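# Glue cabinet back seam, return glue gun upright

## Task

Lay glue into the seam in the cabinet's back panel, the stretch bounded by the purple tapes, so the bead joins one board to the other over the seam's entire length, with only a small amount landing outside the seam. Glue flows only while the trigger is travelling inward, so release it fully before each new squeeze. The quantity depends on trigger travel, not on hold time, and there is enough for 3 complete squeezes. Glue sticks only if the nozzle is nearly touching the wood and about perpendicular to it. The trigger is stiff, so a raised force_limit may help. Afterwards set the glue gun upright again at its original spot, so that it stays there without the robot. Then release it and move the hand away. Nothing may be pushed or dropped off the table.

## Robot and tools

Robot: a humanoid upper body on a stand past the table's -x edge, facing about +x. Only the right arm and its five-finger hand move. Scene frame: z = 0 on the table top, +z up, +x across the table away from the robot, so the robot's right is -y. The table's -x edge is at x = 0.18 m. The right shoulder sits about 0.28 m above the pelvis, 0.14 m toward -y and 0.06 m toward +x; the hand point cannot be more than 0.59 m from it.

Hand point: a spot 0.05 m in front of the palm, where index pad and thumb tip meet in a pinch. Its own axes: +z along the straightened fingers (fingertips 0.06 to 0.07 m beyond it), +y out of the palm, +x across the palm toward the little finger. A wrist bracket on the little-finger side can collide with things: it sits 0.03 m further along +y than the point and 0.11 m across the palm.

execute_actions, argument "actions": a list holding at most one item. An empty list only reports the current state. An item with "rows" (1 to 15 rows) and "steps" (1 to 15, default 15) is a motion; each step lasts 1/30 s, and if rows run out the final row keeps being used. An item with only "steps" (up to 300) is a wait counted from the previous result, reply time included. Optional "pictures" (true/false) controls camera images.

A row is 14 numbers, each in [-1, 1], in this order: dx, dy, dz, rx, ry, rz, little, ring, middle, index, thumb_bend, thumb_turn, force_limit, speed. The first six are an offset, not a pose: a displacement of the hand point expressed in its own axes, measured from the pose shown in the latest result (or, before any such result, or for later calls in the same reply, from where the robot stands when the action begins). Every row in an action counts from that same base, not from the row before. Scale: 1.0 equals 0.6 m or 180 degrees; rx, ry, rz form one rotation vector. All-zero offsets pull the hand back to the base pose; they do not hold still. The six hand numbers are absolute targets: +1 straight/open, -1 fully curled; thumb_turn +1 beside the palm, -1 across in front of it. A pinch is roughly index -0.22, thumb_bend -0.75, thumb_turn -0.57. force_limit maps -1..+1 to about 0..10 N at a fingertip (0..15 N for the thumb's two motors) and only stops closing. speed maps -1..+1 to near zero..full, full meaning 0.6 s for a whole finger stroke; use -0.9 or lower for a soft grip. Raise force_limit for the stiff trigger, then send a target more closed than hand_measured; let the trigger out with a more open target before the next squeeze.

Each step the commanded pose is clipped to 70 mm and 16 degrees from the measured pose, so far targets need several calls.

move, argument "target": one 14-number row as above (offset from the same base), plus optional "speed" in m/s, 0.002 to 0.5, default 0.25 (turning capped at twice that in rad/s). It drives a straight path of 0.5 to 10 s; it does not avoid obstacles and can overshoot its speed near full reach. Its result adds a "move:" line: done, off_target, moving, held or fault, the limits that acted (paced = clipped, held = steps blocked) and the distance left to target.

wait, argument "seconds" 0 to 10: lets time pass with nothing new sent.

zoom_image: "camera" is "cam_head" or "cam_wrist"; "region" is [x0, y0, x1, y1] in image pixels from the top-left, at most 504 by 504. Both images are 896x504.

show_instructions: no arguments; shows the reference pages (here a cordless glue gun).

finished_scene, argument "scene": the integer number of the current scene; it closes and grades it, irreversibly.

Result lines: the hand point position (metres) and quaternion wxyz in the scene frame; joint positions and torques; hand_measured, hand_stopped_by (moving, target, force, stalled, fault) and hand_load_n (positive when pushed open), six values in motor order. Loads near 0 mean the grip was lost. HELD marks steps not fully sent; "pose unreachable" means the clearance check intervened; "Hand target" is where the controller is heading.

Avoid: contact torques over the load limits (22 N m for the big joints, 4.4 N m for wrist pitch and yaw; a held object counts), which freeze the arm for 10 s; motors overheating from long holding (MOTOR HOT at 90 °C, collapse at 120 °C); fast impacts, aiming far past contact, dropping or sliding the gun, and knocking anything off the table.

Each tool is called as a command line: name --argument value for each argument, lists and objects as JSON in quotes; but a table of rows of numbers goes row by row, as --pt "numbers of a row", without its own name.

## Session

execute_actions --actions '[]'

Scene clock: 0.00 s of 8600.00 s.
end_effector_position=(+0.4358, -0.2724, +0.1245) hand_measured=(+1.000, +1.000, +1.000, +1.000, +1.000, +1.000) hand_load_n=(+0.0, +0.0, +0.0, +0.0, +0.0, +0.0) hand_stopped_by=(target, target, target, target, target, target) hand_force_limit=0.00 hand_speed=-0.80 end_effector_quat_wxyz=(-0.182, +0.799, -0.109, +0.563)
Joint positions: [-0.373 -1.178  0.177 -0.135 -1.479 -0.221  0.217]
Joint velocities: [ 0.006 -0.003 -0.002  0.    -0.005  0.     0.   ]
Joint torques (N m, as the arm reports them, + toward a larger angle): no reading
Hand target: +0.436, -0.272, +0.125; -0.182, +0.799, -0.109, +0.563
camera_calibration (this result's frames):
cam_wrist: T_world_to_cam=[[0.0521288, -0.863296, -0.501999, -0.19811], [-0.772271, 0.283858, -0.56835, 0.492799], [0.633151, 0.417307, -0.651901, 0.053165], [0, 0, 0, 1]] pos_world=[0.35724, -0.333099, 0.21529]

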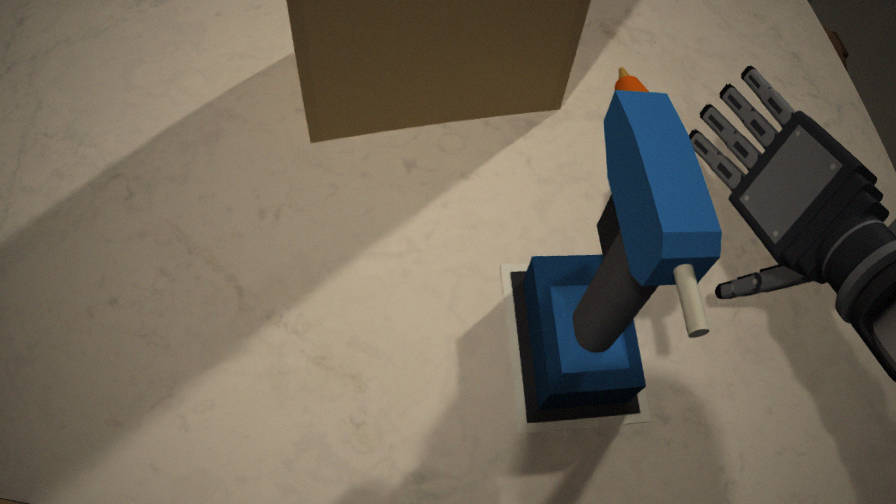

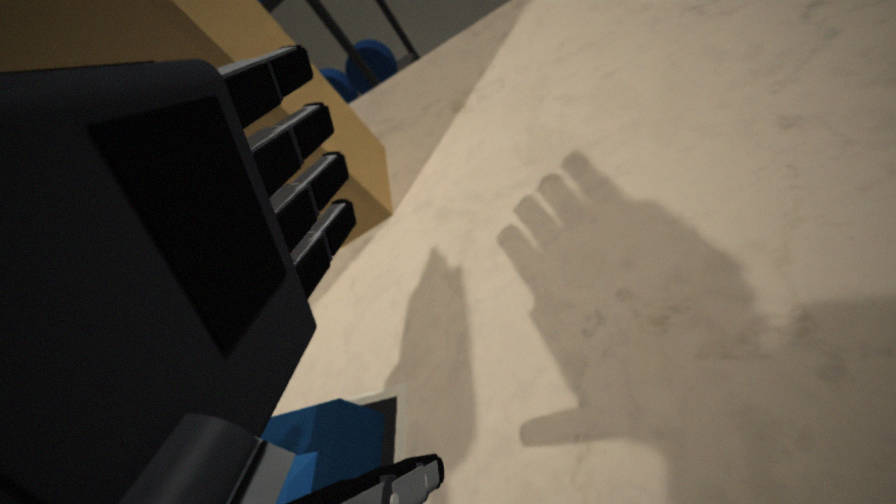

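zoom_image --camera "cam_head" --region '[480, 240, 680, 440]'

zoom_image --camera "cam_head" --region '[280, 0, 660, 170]'

Region (480, 240, 680, 440) of cam_head's 896x504 image, scaled by 2.520, with more detail than that image has.

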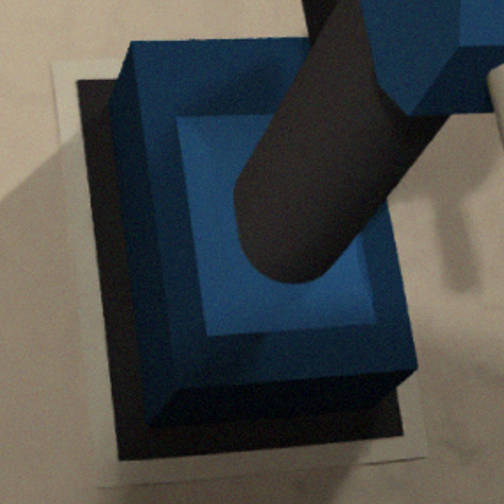

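Region (280, 0, 660, 170) of cam_head's 896x504 image, scaled by 1.326, with more detail than that image has; it fills the top 225 rows of this view, and the rest is white.

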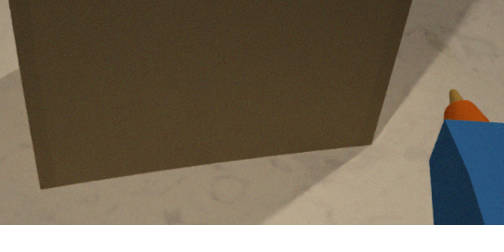

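move --target '[-0.0282,-0.0708,-0.2247,0.1646,0.121,0.854,1,1,1,1,1,-1,-0.75,0.5]' --speed 0.4

Scene clock: 78.27 s of 8600.00 s.
end_effector_position=(+0.3022, -0.2446, +0.1745) hand_measured=(+1.000, +1.000, +1.000, +1.000, +1.000, -1.000) hand_load_n=(+0.0, +0.0, +0.0, +0.0, +0.0, +0.0) hand_stopped_by=(target, target, target, target, target, target) hand_force_limit=-0.75 hand_speed=0.50 end_effector_quat_wxyz=(+0.712, +0.048, +0.698, -0.056)
Joint positions: [ 0.464 -0.451 -0.257 -0.307  0.598 -0.326  0.098]
Joint velocities: [ 0.003  0.     0.005 -0.009 -0.003  0.006  0.   ]
Joint torques (N m, as the arm reports them, + toward a larger angle): [ 0.01 -1.55 -1.6  -2.6   0.24 -0.71  0.01]
Hand target: +0.302, -0.245, +0.174; +0.711, +0.051, +0.699, -0.055
Off the commanded pose: 0.008 m, 2 deg.
After step 90, 71.40 s passed at rest.
move: off_target
camera_calibration (this result's frames):
cam_wrist: T_world_to_cam=[[0.198561, 0.977051, 0.0771056, 0.162728], [-0.524016, 0.0393505, 0.850799, 0.0276844], [0.82824, -0.20934, 0.519803, -0.257902], [0, 0, 0, 1]] pos_world=[0.1958, -0.214072, 0.097957]

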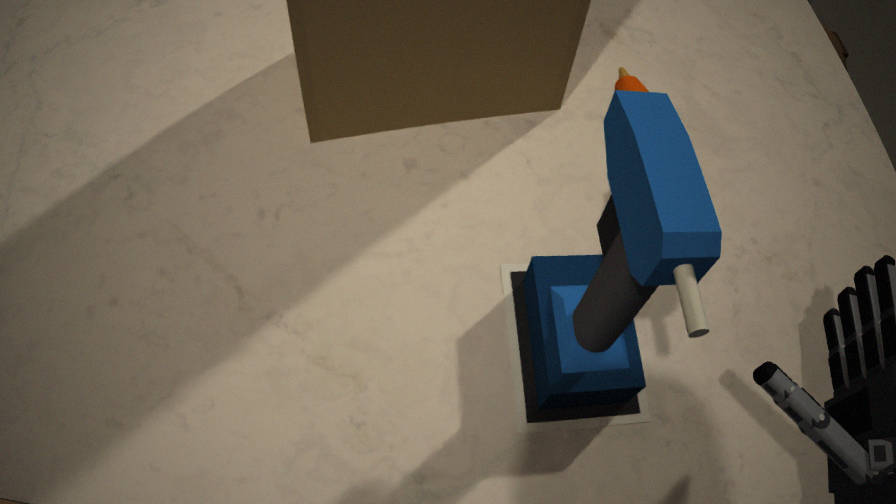

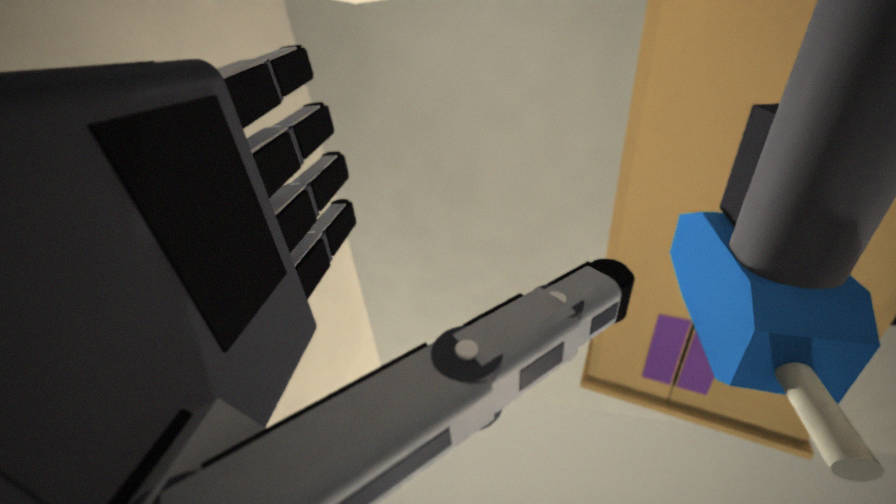

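move --target '[0.0093,0.1463,0.0055,0,0.006,0.003,1,1,1,1,1,-1,-0.75,0.5]' --speed 0.12

Scene clock: 87.27 s of 8600.00 s.
end_effector_position=(+0.3199, -0.1628, +0.1703) hand_measured=(+1.000, +1.000, +1.000, +1.000, +1.000, -1.000) hand_load_n=(+0.0, +0.0, +0.0, +0.0, +0.0, +0.0) hand_stopped_by=(target, target, target, target, target, target) hand_force_limit=-0.75 hand_speed=0.50 end_effector_quat_wxyz=(+0.707, +0.058, +0.703, -0.053)
Joint positions: [ 0.41  -0.287  0.04  -0.527  0.269 -0.163 -0.201]
Joint velocities: [-0.005  0.    -0.002  0.     0.005  0.    -0.009]
Joint torques (N m, as the arm reports them, + toward a larger angle): [-0.65 -0.83 -0.83 -3.07 -0.21 -0.7   0.03]
Hand target: +0.320, -0.162, +0.171; +0.707, +0.057, +0.703, -0.054
Off the commanded pose: 0.005 m, 1 deg.
After step 90, 4.93 s passed at rest.
move: off_target
camera_calibration (this result's frames):
cam_wrist: T_world_to_cam=[[0.209131, 0.973359, 0.0939997, 0.0727453], [-0.512646, 0.0272691, 0.858167, 0.0304487], [0.832741, -0.227658, 0.504692, -0.2551], [0, 0, 0, 1]] pos_world=[0.212829, -0.129713, 0.0957788]

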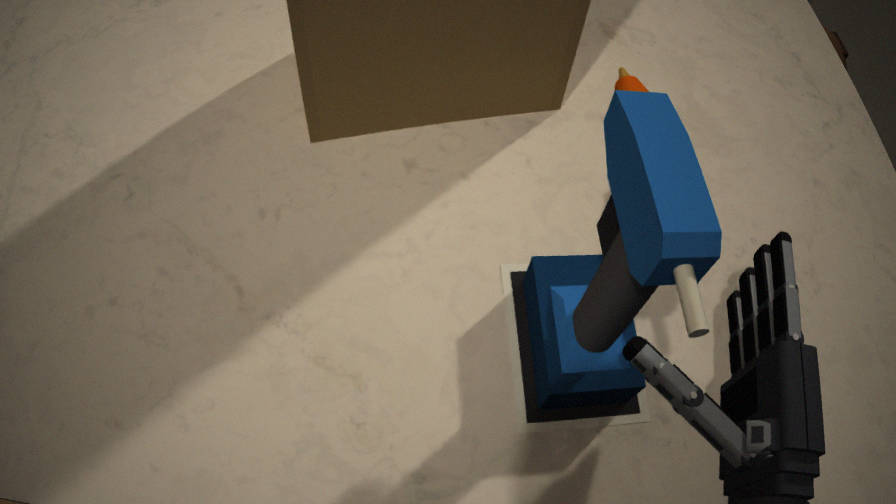

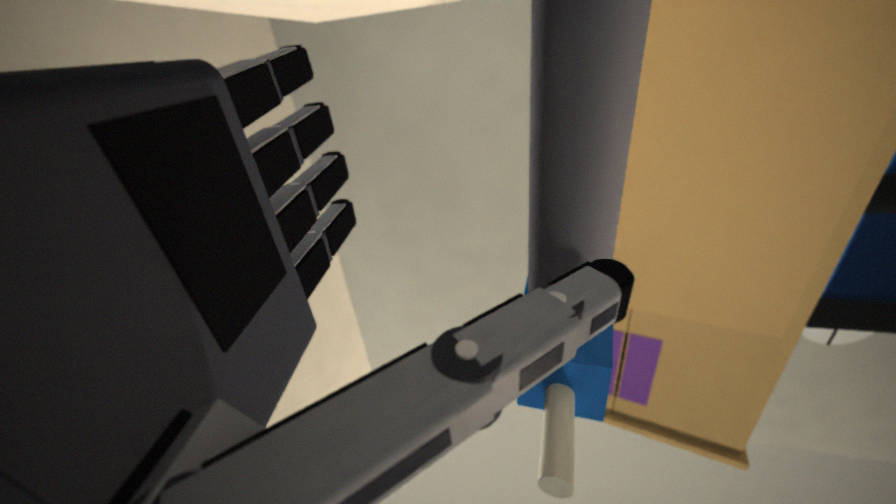

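move --target '[0.005,0.114,0.110,0,0,0,1,1,1,1,1,-1,-0.75,0.5]' --speed 0.08

Scene clock: 101.30 s of 8600.00 s.
end_effector_position=(+0.3961, -0.1103, +0.1687) hand_measured=(+1.000, +1.000, +1.000, +1.000, +1.000, -1.000) hand_load_n=(+0.0, +0.0, +0.0, +0.0, +0.0, +0.0) hand_stopped_by=(target, target, target, target, target, target) hand_force_limit=-0.75 hand_speed=0.50 end_effector_quat_wxyz=(+0.708, +0.065, +0.701, -0.051)
Joint positions: [-0.013 -0.14   0.185 -0.362  0.114  0.076 -0.369]
Joint velocities: [-0.002  0.006  0.     0.    -0.014  0.    -0.002]
Joint torques (N m, as the arm reports them, + toward a larger angle): [-2.81 -0.32 -0.38 -2.74 -0.29 -0.69 -0.04]
Hand target: +0.396, -0.110, +0.167; +0.707, +0.065, +0.703, -0.053
Off the commanded pose: 0.005 m, 1 deg.
After step 90, 9.53 s passed at rest.
move: off_target
camera_calibration (this result's frames):
cam_wrist: T_world_to_cam=[[0.215641, 0.970479, 0.108026, 0.000607854], [-0.517513, 0.0197701, 0.855447, 0.0710607], [0.828058, -0.240375, 0.506498, -0.305687], [0, 0, 0, 1]] pos_world=[0.28977, -0.0754742, 0.0939756]

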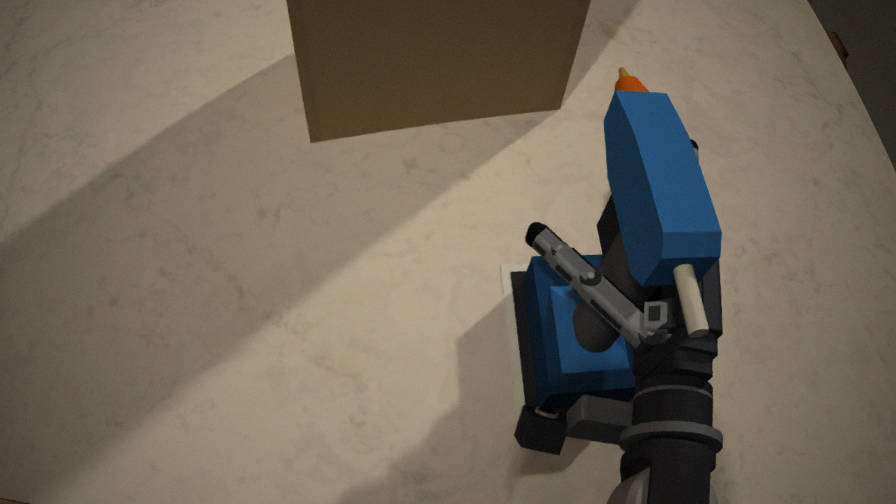

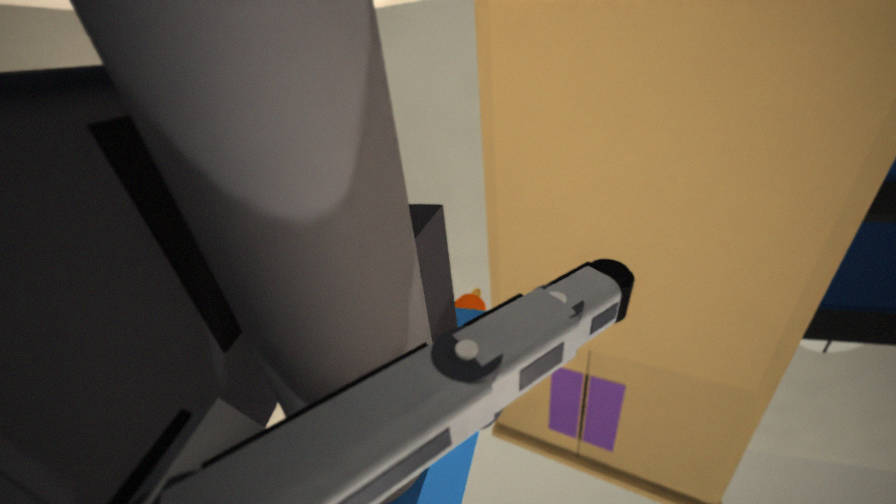

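zoom_image --camera "cam_wrist" --region '[520, 340, 660, 480]'

move --target '[0.002,-0.0417,0.010,0.172,0.001,-0.007,1,1,1,1,1,-1,-0.75,0.5]' --speed 0.15

Region (520, 340, 660, 480) of cam_wrist's 896x504 image, scaled by 3.600, with more detail than that image has.

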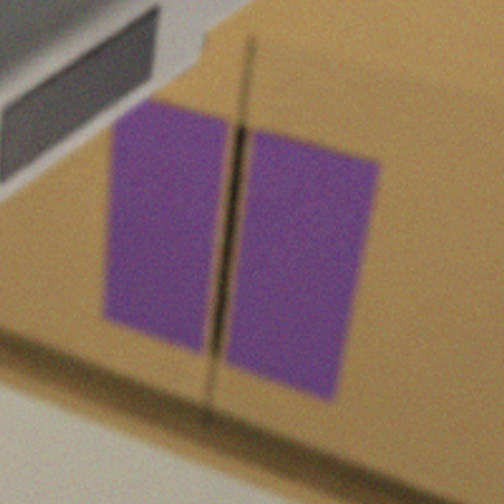

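Scene clock: 113.63 s of 8600.00 s.
end_effector_position=(+0.3965, -0.1207, +0.1684) hand_measured=(+1.000, +1.000, +1.000, +1.000, +1.000, -1.000) hand_load_n=(+0.0, +0.0, +0.0, +0.0, +0.0, +0.0) hand_stopped_by=(target, target, target, target, target, target) hand_force_limit=-0.75 hand_speed=0.50 end_effector_quat_wxyz=(+0.699, +0.128, +0.694, -0.114)
Joint positions: [-0.014 -0.027  0.243 -0.362 -0.009  0.103 -0.566]
Joint velocities: [-0.02   0.005  0.002  0.003 -0.011  0.     0.   ]
Joint torques (N m, as the arm reports them, + toward a larger angle): [-2.75 -0.12 -0.31 -2.98 -0.24 -0.7   0.14]
Hand target: +0.397, -0.121, +0.168; +0.699, +0.128, +0.694, -0.115
Off the commanded pose: 0.015 m, 21 deg; orientation clipped at the last step of the last action.
After step 90, 7.27 s passed at rest.
move: held; limits=paced,held; held on 41 of 62 steps, including the last
pose unreachable: on one or more control steps of this call an arm could not follow its commanded pose, so it was not sent that pose on those steps. On the call's last step it was still not sent that pose. It may still have moved: this result reports where it is.
cause: the commanded pose would bring a part of the arm (just beyond joint 3 (shoulder yaw)) too close to the robot's own body.
camera_calibration (this result's frames):
cam_wrist: T_world_to_cam=[[0.38714, 0.91574, 0.107432, -0.0638292], [-0.500725, 0.110975, 0.858463, 0.0755522], [0.774207, -0.38614, 0.501497, -0.303819], [0, 0, 0, 1]] pos_world=[0.297761, -0.0672502, 0.0943631]

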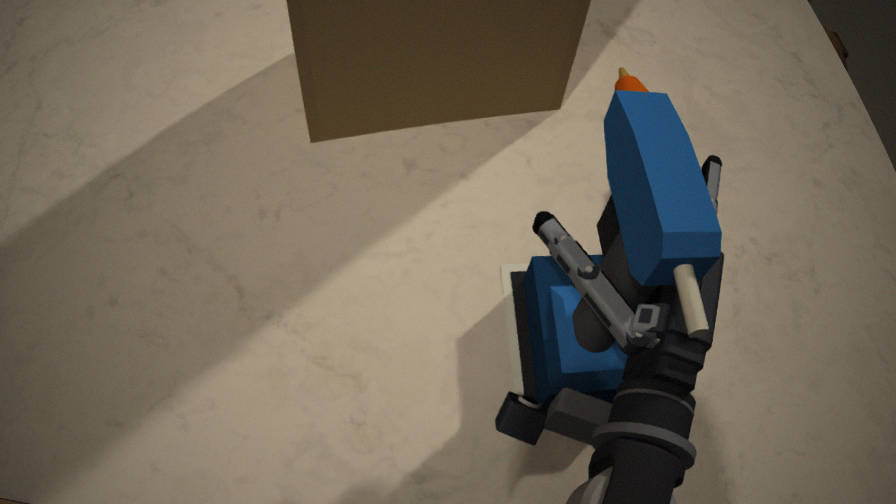

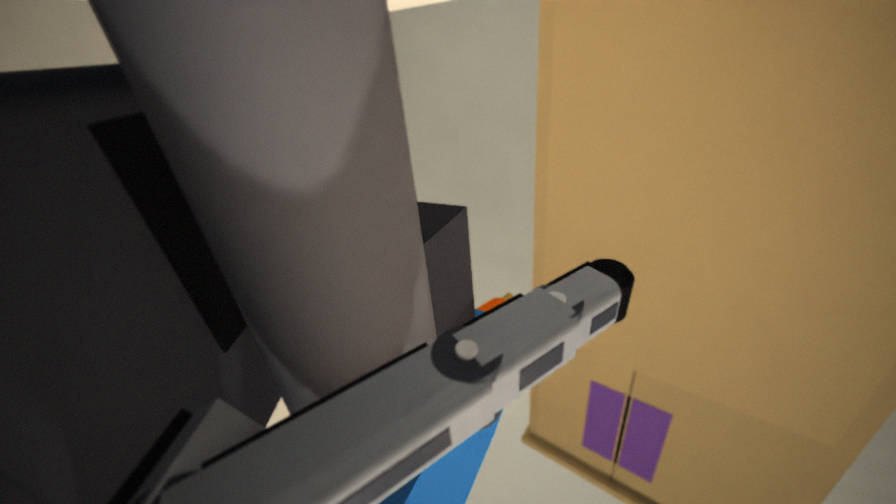

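execute_actions --actions '[]'

Scene clock: 158.03 s of 8600.00 s.
end_effector_position=(+0.3965, -0.1207, +0.1684) hand_measured=(+1.000, +1.000, +1.000, +1.000, +1.000, -1.000) hand_load_n=(+0.0, +0.0, +0.0, +0.0, +0.0, +0.0) hand_stopped_by=(target, target, target, target, target, target) hand_force_limit=-0.75 hand_speed=0.50 end_effector_quat_wxyz=(+0.699, +0.128, +0.694, -0.114)
Joint positions: [-0.014 -0.027  0.243 -0.362 -0.009  0.103 -0.566]
Joint velocities: [ 0.002 -0.002  0.003  0.     0.014  0.     0.   ]
Joint torques (N m, as the arm reports them, + toward a larger angle): [-2.74 -0.15 -0.32 -2.99 -0.24 -0.71  0.15]
Hand target: +0.397, -0.121, +0.168; +0.699, +0.128, +0.694, -0.115
Off the commanded pose: 0.015 m, 21 deg; orientation clipped at the last step of the last action.
Steps of this call (steps 1 to 90: nothing new was sent; then 41.40 s passed at rest). Readings (end_effector_position | what the end effector reports):
1: (+0.3965, -0.1207, +0.1684) | hand_measured=(+1.000, +1.000, +1.000, +1.000, +1.000, -1.000) hand_load_n=(+0.0, +0.0, +0.0, +0.0, +0.0, +0.0) hand_stopped_by=(target, target, target, target, target, target) hand_force_limit=-0.75 hand_speed=0.50
2: (+0.3965, -0.1207, +0.1684) | hand_measured=(+1.000, +1.000, +1.000, +1.000, +1.000, -1.000) hand_load_n=(+0.0, +0.0, +0.0, +0.0, +0.0, +0.0) hand_stopped_by=(target, target, target, target, target, target) hand_force_limit=-0.75 hand_speed=0.50
4: (+0.3965, -0.1207, +0.1684) | hand_measured=(+1.000, +1.000, +1.000, +1.000, +1.000, -1.000) hand_load_n=(+0.0, +0.0, +0.0, +0.0, +0.0, +0.0) hand_stopped_by=(target, target, target, target, target, target) hand_force_limit=-0.75 hand_speed=0.50
8: (+0.3965, -0.1207, +0.1684) | hand_measured=(+1.000, +1.000, +1.000, +1.000, +1.000, -1.000) hand_load_n=(+0.0, +0.0, +0.0, +0.0, +0.0, +0.0) hand_stopped_by=(target, target, target, target, target, target) hand_force_limit=-0.75 hand_speed=0.50
90: the state above
camera_calibration (this result's frames):
cam_wrist: T_world_to_cam=[[0.38714, 0.915741, 0.107432, -0.0638291], [-0.500725, 0.110975, 0.858463, 0.0755523], [0.774207, -0.38614, 0.501497, -0.303819], [0, 0, 0, 1]] pos_world=[0.297761, -0.0672502, 0.0943631]

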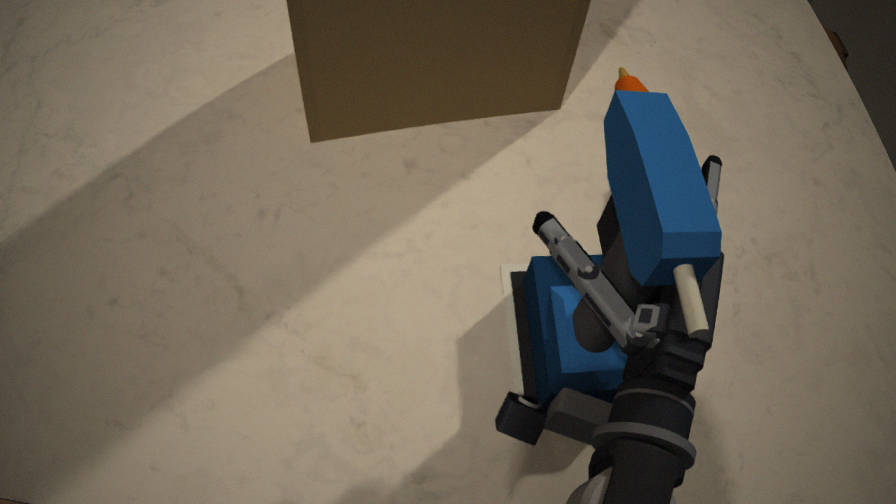

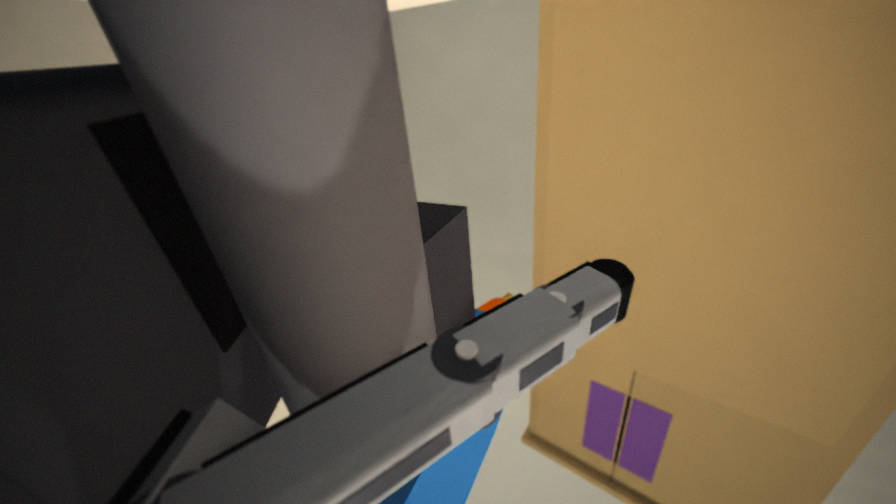

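move --target '[0,0.012,0.007,0,0,0,1,1,1,1,1,-1,-0.7,-0.6]' --speed 0.05

move --target '[0,0,0,0,0,0,-0.85,-0.85,-0.25,-0.25,0.2,-1,-0.65,-0.6]'

Scene clock: 188.07 s of 8600.00 s.
end_effector_position=(+0.4022, -0.1172, +0.1688) hand_measured=(+1.000, +1.000, +1.000, +1.000, +1.000, -1.000) hand_load_n=(+0.0, +0.0, +0.0, +0.0, +0.0, +0.0) hand_stopped_by=(target, target, target, target, target, target) hand_force_limit=-0.70 hand_speed=-0.60 end_effector_quat_wxyz=(+0.699, +0.131, +0.694, -0.114)
Joint positions: [-0.047 -0.015  0.247 -0.336 -0.012  0.108 -0.58 ]
Joint velocities: [-0.014 -0.017  0.012  0.006 -0.002  0.    -0.006]
Joint torques (N m, as the arm reports them, + toward a larger angle): [-3.35  0.12 -0.15 -2.68 -0.36 -0.62  0.07]
Hand target: +0.403, -0.116, +0.168; +0.699, +0.129, +0.694, -0.114
Off the commanded pose: 0.002 m, 0 deg.
After step 90, 26.33 s passed at rest.
move: done
camera_calibration (this result's frames):
cam_wrist: T_world_to_cam=[[0.389392, 0.914301, 0.111479, -0.0710281], [-0.501799, 0.109087, 0.858078, 0.0779855], [0.772381, -0.390069, 0.501272, -0.306731], [0, 0, 0, 1]] pos_world=[0.303704, -0.0632126, 0.0947565]

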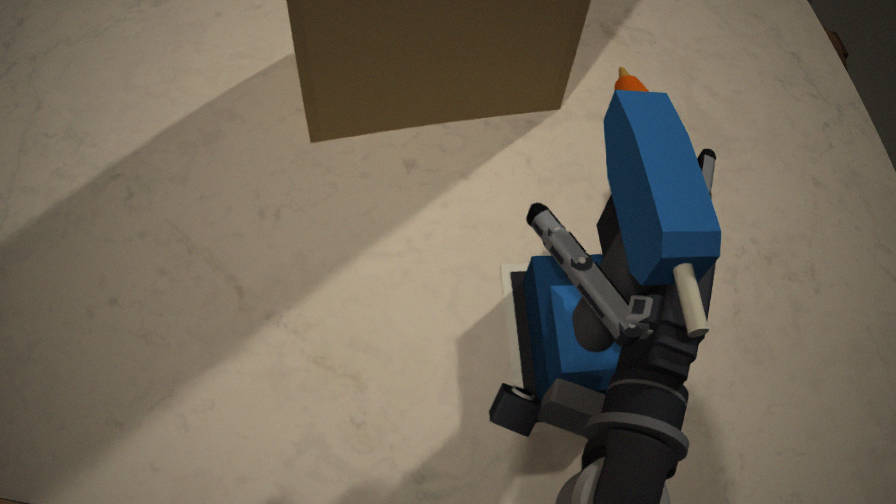

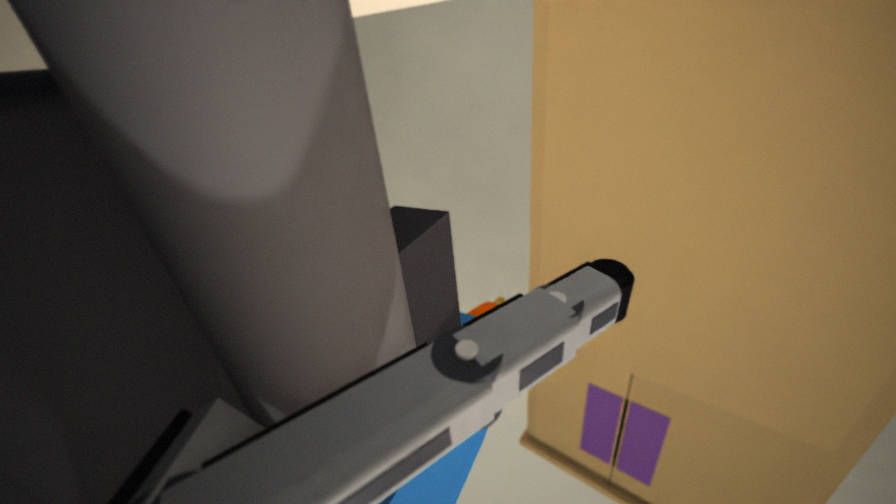

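Scene clock: 191.13 s of 8600.00 s.
end_effector_position=(+0.4022, -0.1171, +0.1693) hand_measured=(-0.848, -0.848, -0.250, -0.250, +0.206, -1.000) hand_load_n=(+2.0, +3.5, +0.0, +0.0, +2.5, +2.5) hand_stopped_by=(force, force, target, target, force, target) hand_force_limit=-0.65 hand_speed=-0.60 end_effector_quat_wxyz=(+0.700, +0.129, +0.693, -0.115)
Joint positions: [-0.047 -0.016  0.247 -0.337 -0.018  0.108 -0.579]
Joint velocities: [0.008 0.005 0.    0.002 0.017 0.    0.   ]
Joint torques (N m, as the arm reports them, + toward a larger angle): [-2.9   0.13 -0.31 -2.93 -0.1  -0.7   0.16]
Hand target: +0.402, -0.117, +0.169; +0.699, +0.131, +0.694, -0.114
Off the commanded pose: 0.001 m, 0 deg.
move: done
camera_calibration (this result's frames):
cam_wrist: T_world_to_cam=[[0.388873, 0.915099, 0.106634, -0.0701011], [-0.503535, 0.114184, 0.856396, 0.0790234], [0.771512, -0.386723, 0.505188, -0.306819], [0, 0, 0, 1]] pos_world=[0.303766, -0.0635278, 0.094801]

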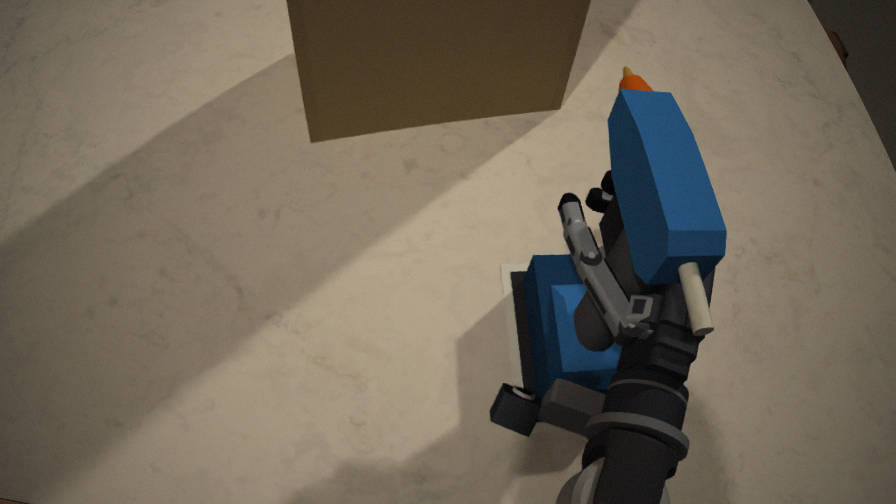

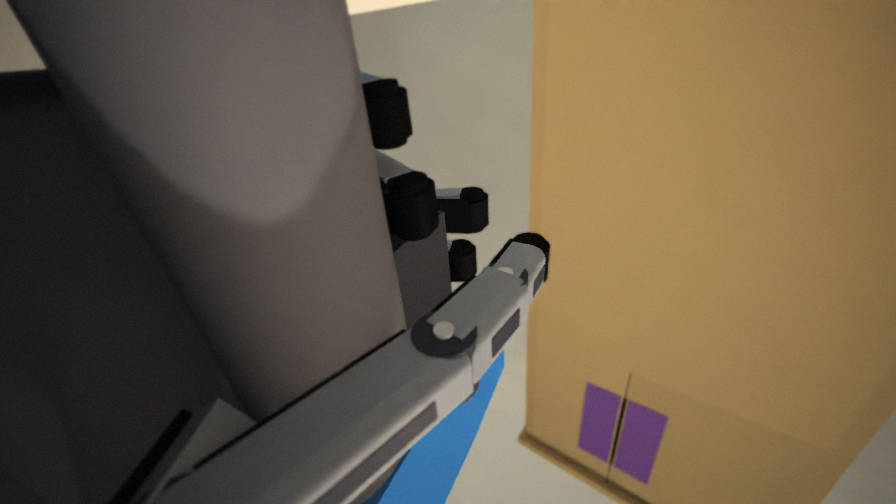

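move --target '[0,0,0,0,0,0,-0.99,-0.99,-0.25,-0.25,0.1,-1,1,-0.3]'

move --target '[-0.008,0.03,-0.018,-0.135,0,0,-0.99,-0.99,-0.25,-0.25,0.1,-1,1,-0.3]' --speed 0.1

move --target '[0.012,0,0,0,0,0,-0.99,-0.99,0.6,0.6,1,-1,1,0.3]' --speed 0.05

move --target '[0,0,0,0,0,0,0.6,0.6,0.6,0.6,1,-1,1,0.3]'

Scene clock: 199.73 s of 8600.00 s.
end_effector_position=(+0.4021, -0.1171, +0.1694) hand_measured=(-0.878, -0.870, -0.250, -0.250, +0.110, -1.000) hand_load_n=(+12.0, +11.5, +0.0, +0.0, +6.0, +4.0) hand_stopped_by=(force, force, target, target, stalled, target) hand_force_limit=1.00 hand_speed=-0.30 end_effector_quat_wxyz=(+0.700, +0.128, +0.693, -0.116)
Joint positions: [-0.047 -0.017  0.247 -0.337 -0.019  0.108 -0.579]
Joint velocities: [ 0.021  0.    -0.006  0.    -0.003  0.     0.   ]
Joint torques (N m, as the arm reports them, + toward a larger angle): [-2.92  0.05 -0.28 -2.97 -0.2  -0.7   0.13]
Hand target: +0.402, -0.117, +0.169; +0.700, +0.129, +0.693, -0.115
Off the commanded pose: 0.000 m, 0 deg.
After step 90, 4.90 s passed at rest.
move: done
camera_calibration (this result's frames):
cam_wrist: T_world_to_cam=[[0.388824, 0.915252, 0.105498, -0.0698448], [-0.503777, 0.115339, 0.856099, 0.0792571], [0.771378, -0.38602, 0.50593, -0.30684], [0, 0, 0, 1]] pos_world=[0.303775, -0.0636621, 0.0947559]

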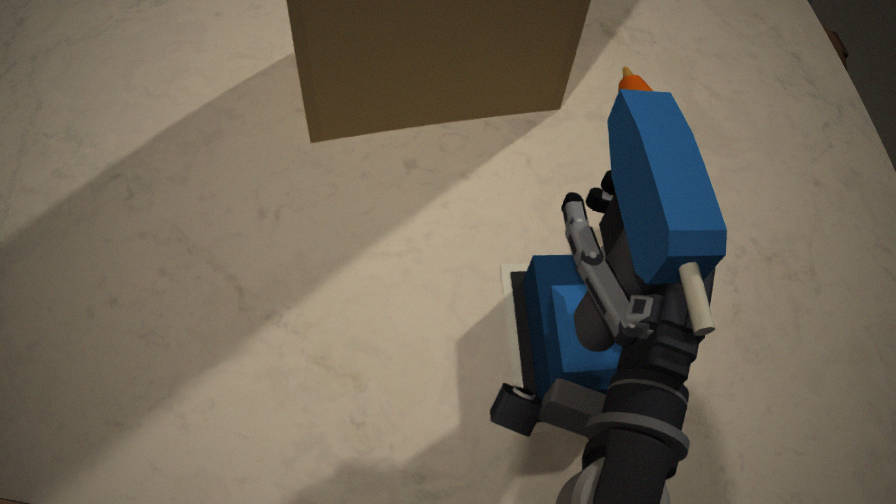

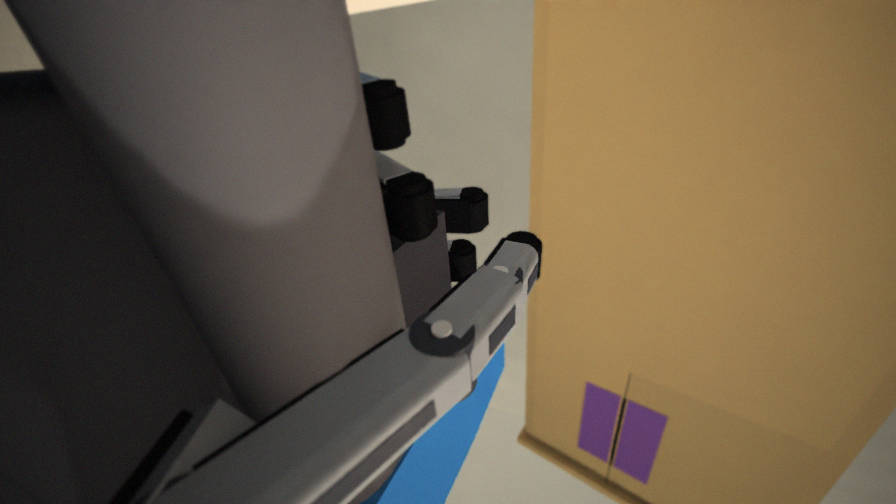

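Scene clock: 202.13 s of 8600.00 s.
end_effector_position=(+0.3969, -0.0965, +0.1693) hand_measured=(-0.878, -0.870, -0.250, -0.250, +0.110, -1.000) hand_load_n=(+11.5, +11.5, +0.0, +0.0, +6.0, +4.0) hand_stopped_by=(force, force, target, target, stalled, target) hand_force_limit=1.00 hand_speed=-0.30 end_effector_quat_wxyz=(+0.708, -0.027, +0.706, +0.025)
Joint positions: [-0.062 -0.277  0.1   -0.317  0.253  0.078 -0.097]
Joint velocities: [-0.003  0.012 -0.002 -0.002 -0.005  0.     0.012]
Joint torques (N m, as the arm reports them, + toward a larger angle): [-3.67 -0.63 -0.88 -3.29  0.33 -0.91  0.43]
Hand target: +0.397, -0.094, +0.175; +0.712, -0.026, +0.701, +0.034
Off the commanded pose: 0.005 m, 1 deg.
move: off_target
camera_calibration (this result's frames):
cam_wrist: T_world_to_cam=[[-0.0189254, 0.996323, 0.0835651, 0.0867064], [-0.5044, -0.0816788, 0.859598, 0.0549324], [0.863263, -0.025882, 0.504091, -0.296206], [0, 0, 0, 1]] pos_world=[0.285053, -0.0895671, 0.0948494]

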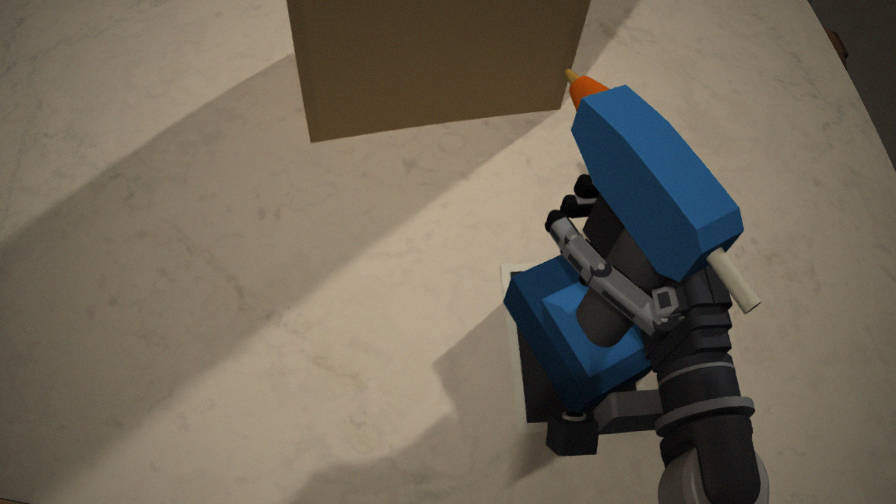

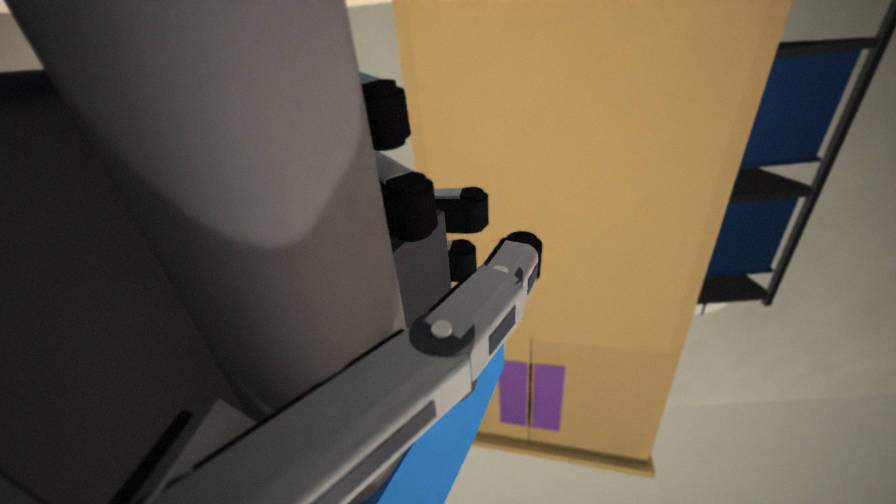

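Scene clock: 203.07 s of 8600.00 s.
end_effector_position=(+0.3964, -0.0953, +0.1688) hand_measured=(-0.878, -0.870, +0.600, +0.600, +1.000, -1.000) hand_load_n=(+3.5, +4.5, +0.0, +0.0, +0.0, +0.0) hand_stopped_by=(force, force, target, target, target, target) hand_force_limit=1.00 hand_speed=0.30 end_effector_quat_wxyz=(+0.715, -0.030, +0.698, +0.027)
Joint positions: [-0.065 -0.275  0.107 -0.279  0.244  0.023 -0.088]
Joint velocities: [ 0.005  0.    -0.002  0.002  0.006  0.     0.   ]
Joint torques (N m, as the arm reports them, + toward a larger angle): [-2.72 -0.63 -0.84 -2.16  0.03 -0.62  0.01]
Hand target: +0.397, -0.096, +0.162; +0.708, -0.027, +0.706, +0.025
Off the commanded pose: 0.007 m, 1 deg.
move: off_target
camera_calibration (this result's frames):
cam_wrist: T_world_to_cam=[[-0.0265935, 0.996301, 0.081716, 0.0888791], [-0.521175, -0.0835743, 0.849348, 0.0634518], [0.853036, -0.0200012, 0.521469, -0.293819], [0, 0, 0, 1]] pos_world=[0.286071, -0.0891241, 0.092062]

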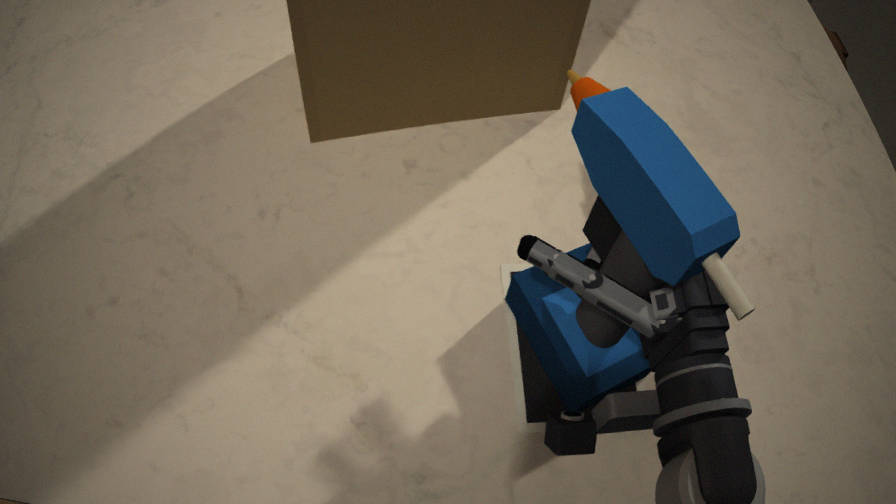

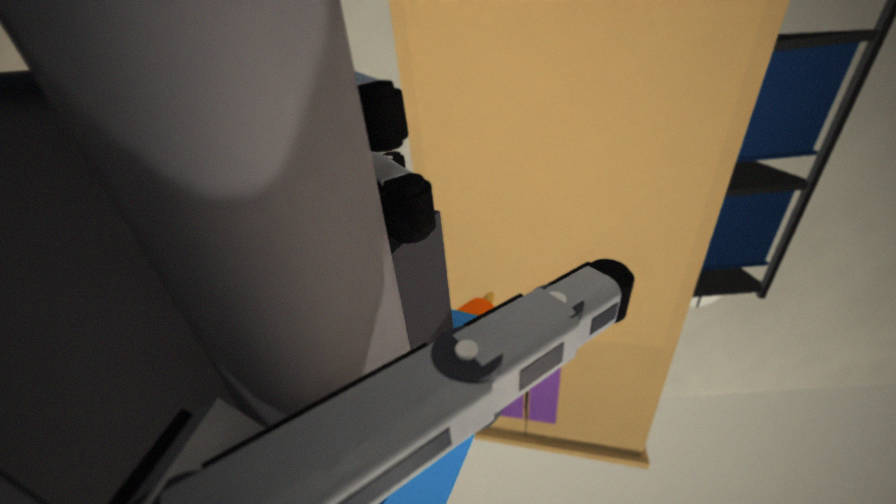

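Scene clock: 204.03 s of 8600.00 s.
end_effector_position=(+0.3964, -0.0954, +0.1688) hand_measured=(+0.600, +0.600, +0.600, +0.600, +1.000, -1.000) hand_load_n=(+0.0, +0.0, +0.0, +0.0, +0.0, +0.0) hand_stopped_by=(target, target, target, target, target, target) hand_force_limit=1.00 hand_speed=0.30 end_effector_quat_wxyz=(+0.715, -0.030, +0.698, +0.026)
Joint positions: [-0.065 -0.275  0.107 -0.279  0.244  0.023 -0.088]
Joint velocities: [ 0.003 -0.003 -0.008 -0.002 -0.008  0.     0.   ]
Joint torques (N m, as the arm reports them, + toward a larger angle): [-3.08 -0.81 -0.89 -2.99 -0.01 -0.78  0.13]
Hand target: +0.396, -0.095, +0.169; +0.715, -0.030, +0.698, +0.027
Off the commanded pose: 0.000 m, 0 deg.
move: done
camera_calibration (this result's frames):
cam_wrist: T_world_to_cam=[[-0.0262888, 0.996314, 0.0816485, 0.0888831], [-0.52133, -0.0833543, 0.849274, 0.0635152], [0.85295, -0.0202394, 0.5216, -0.293862], [0, 0, 0, 1]] pos_world=[0.286098, -0.0892089, 0.0920793]

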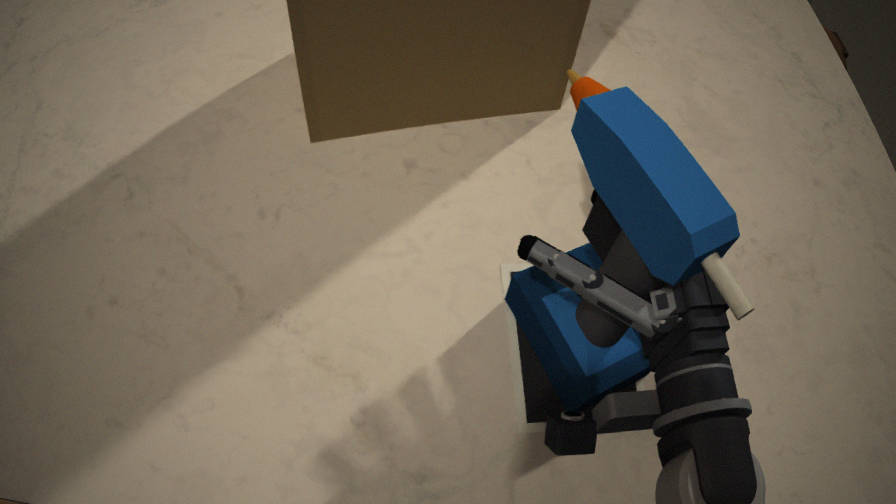

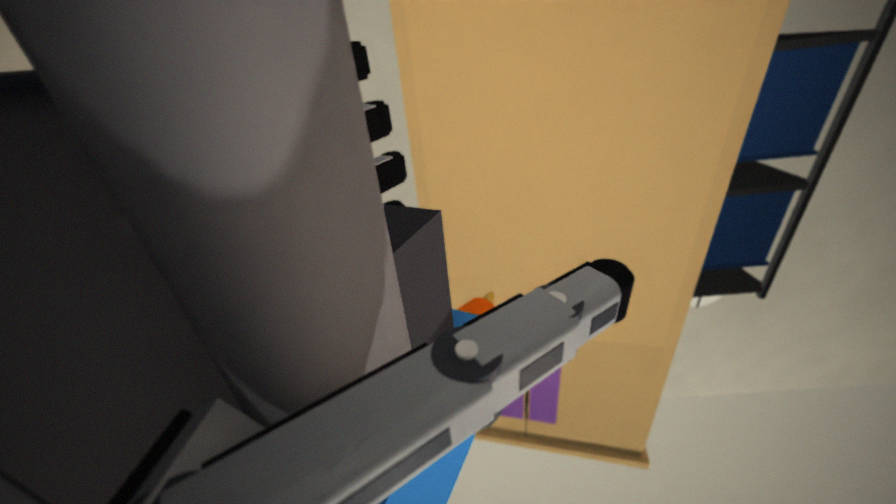

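move --target '[0.002,-0.042,0.006,0.133,0.008,0,0.6,0.6,0.6,0.6,1,-1,-0.65,-0.6]' --speed 0.12

Scene clock: 213.67 s of 8600.00 s.
end_effector_position=(+0.4026, -0.1238, +0.1684) hand_measured=(+0.600, +0.600, +0.600, +0.600, +1.000, -1.000) hand_load_n=(+0.0, +0.0, +0.0, +0.0, +0.0, +0.0) hand_stopped_by=(target, target, target, target, target, target) hand_force_limit=-0.65 hand_speed=-0.60 end_effector_quat_wxyz=(+0.696, +0.123, +0.697, -0.120)
Joint positions: [-0.044 -0.037  0.224 -0.361 -0.001  0.141 -0.56 ]
Joint velocities: [-0.002  0.    -0.003 -0.005  0.     0.    -0.007]
Joint torques (N m, as the arm reports them, + toward a larger angle): [-3.1   0.   -0.16 -2.79 -0.36 -0.64  0.  ]
Hand target: +0.403, -0.123, +0.168; +0.695, +0.122, +0.698, -0.121
Off the commanded pose: 0.004 m, 1 deg.
After step 90, 4.60 s passed at rest.
move: off_target
camera_calibration (this result's frames):
cam_wrist: T_world_to_cam=[[0.38867, 0.91691, 0.0906152, -0.060981], [-0.491493, 0.123138, 0.862132, 0.0760957], [0.779339, -0.379622, 0.498516, -0.310409], [0, 0, 0, 1]] pos_world=[0.303016, -0.0712941, 0.0946648]

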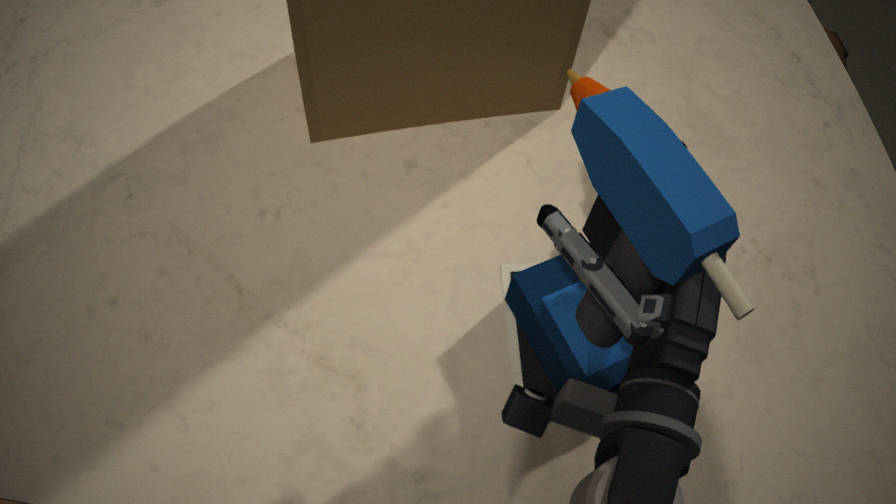

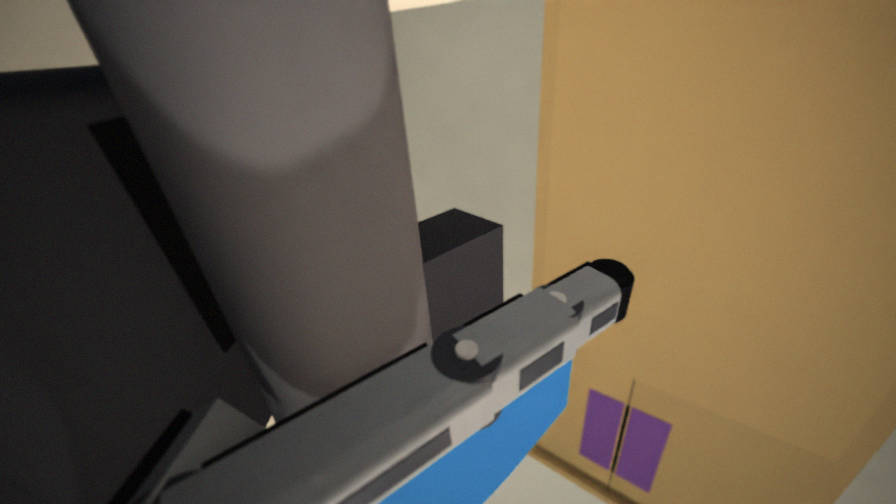

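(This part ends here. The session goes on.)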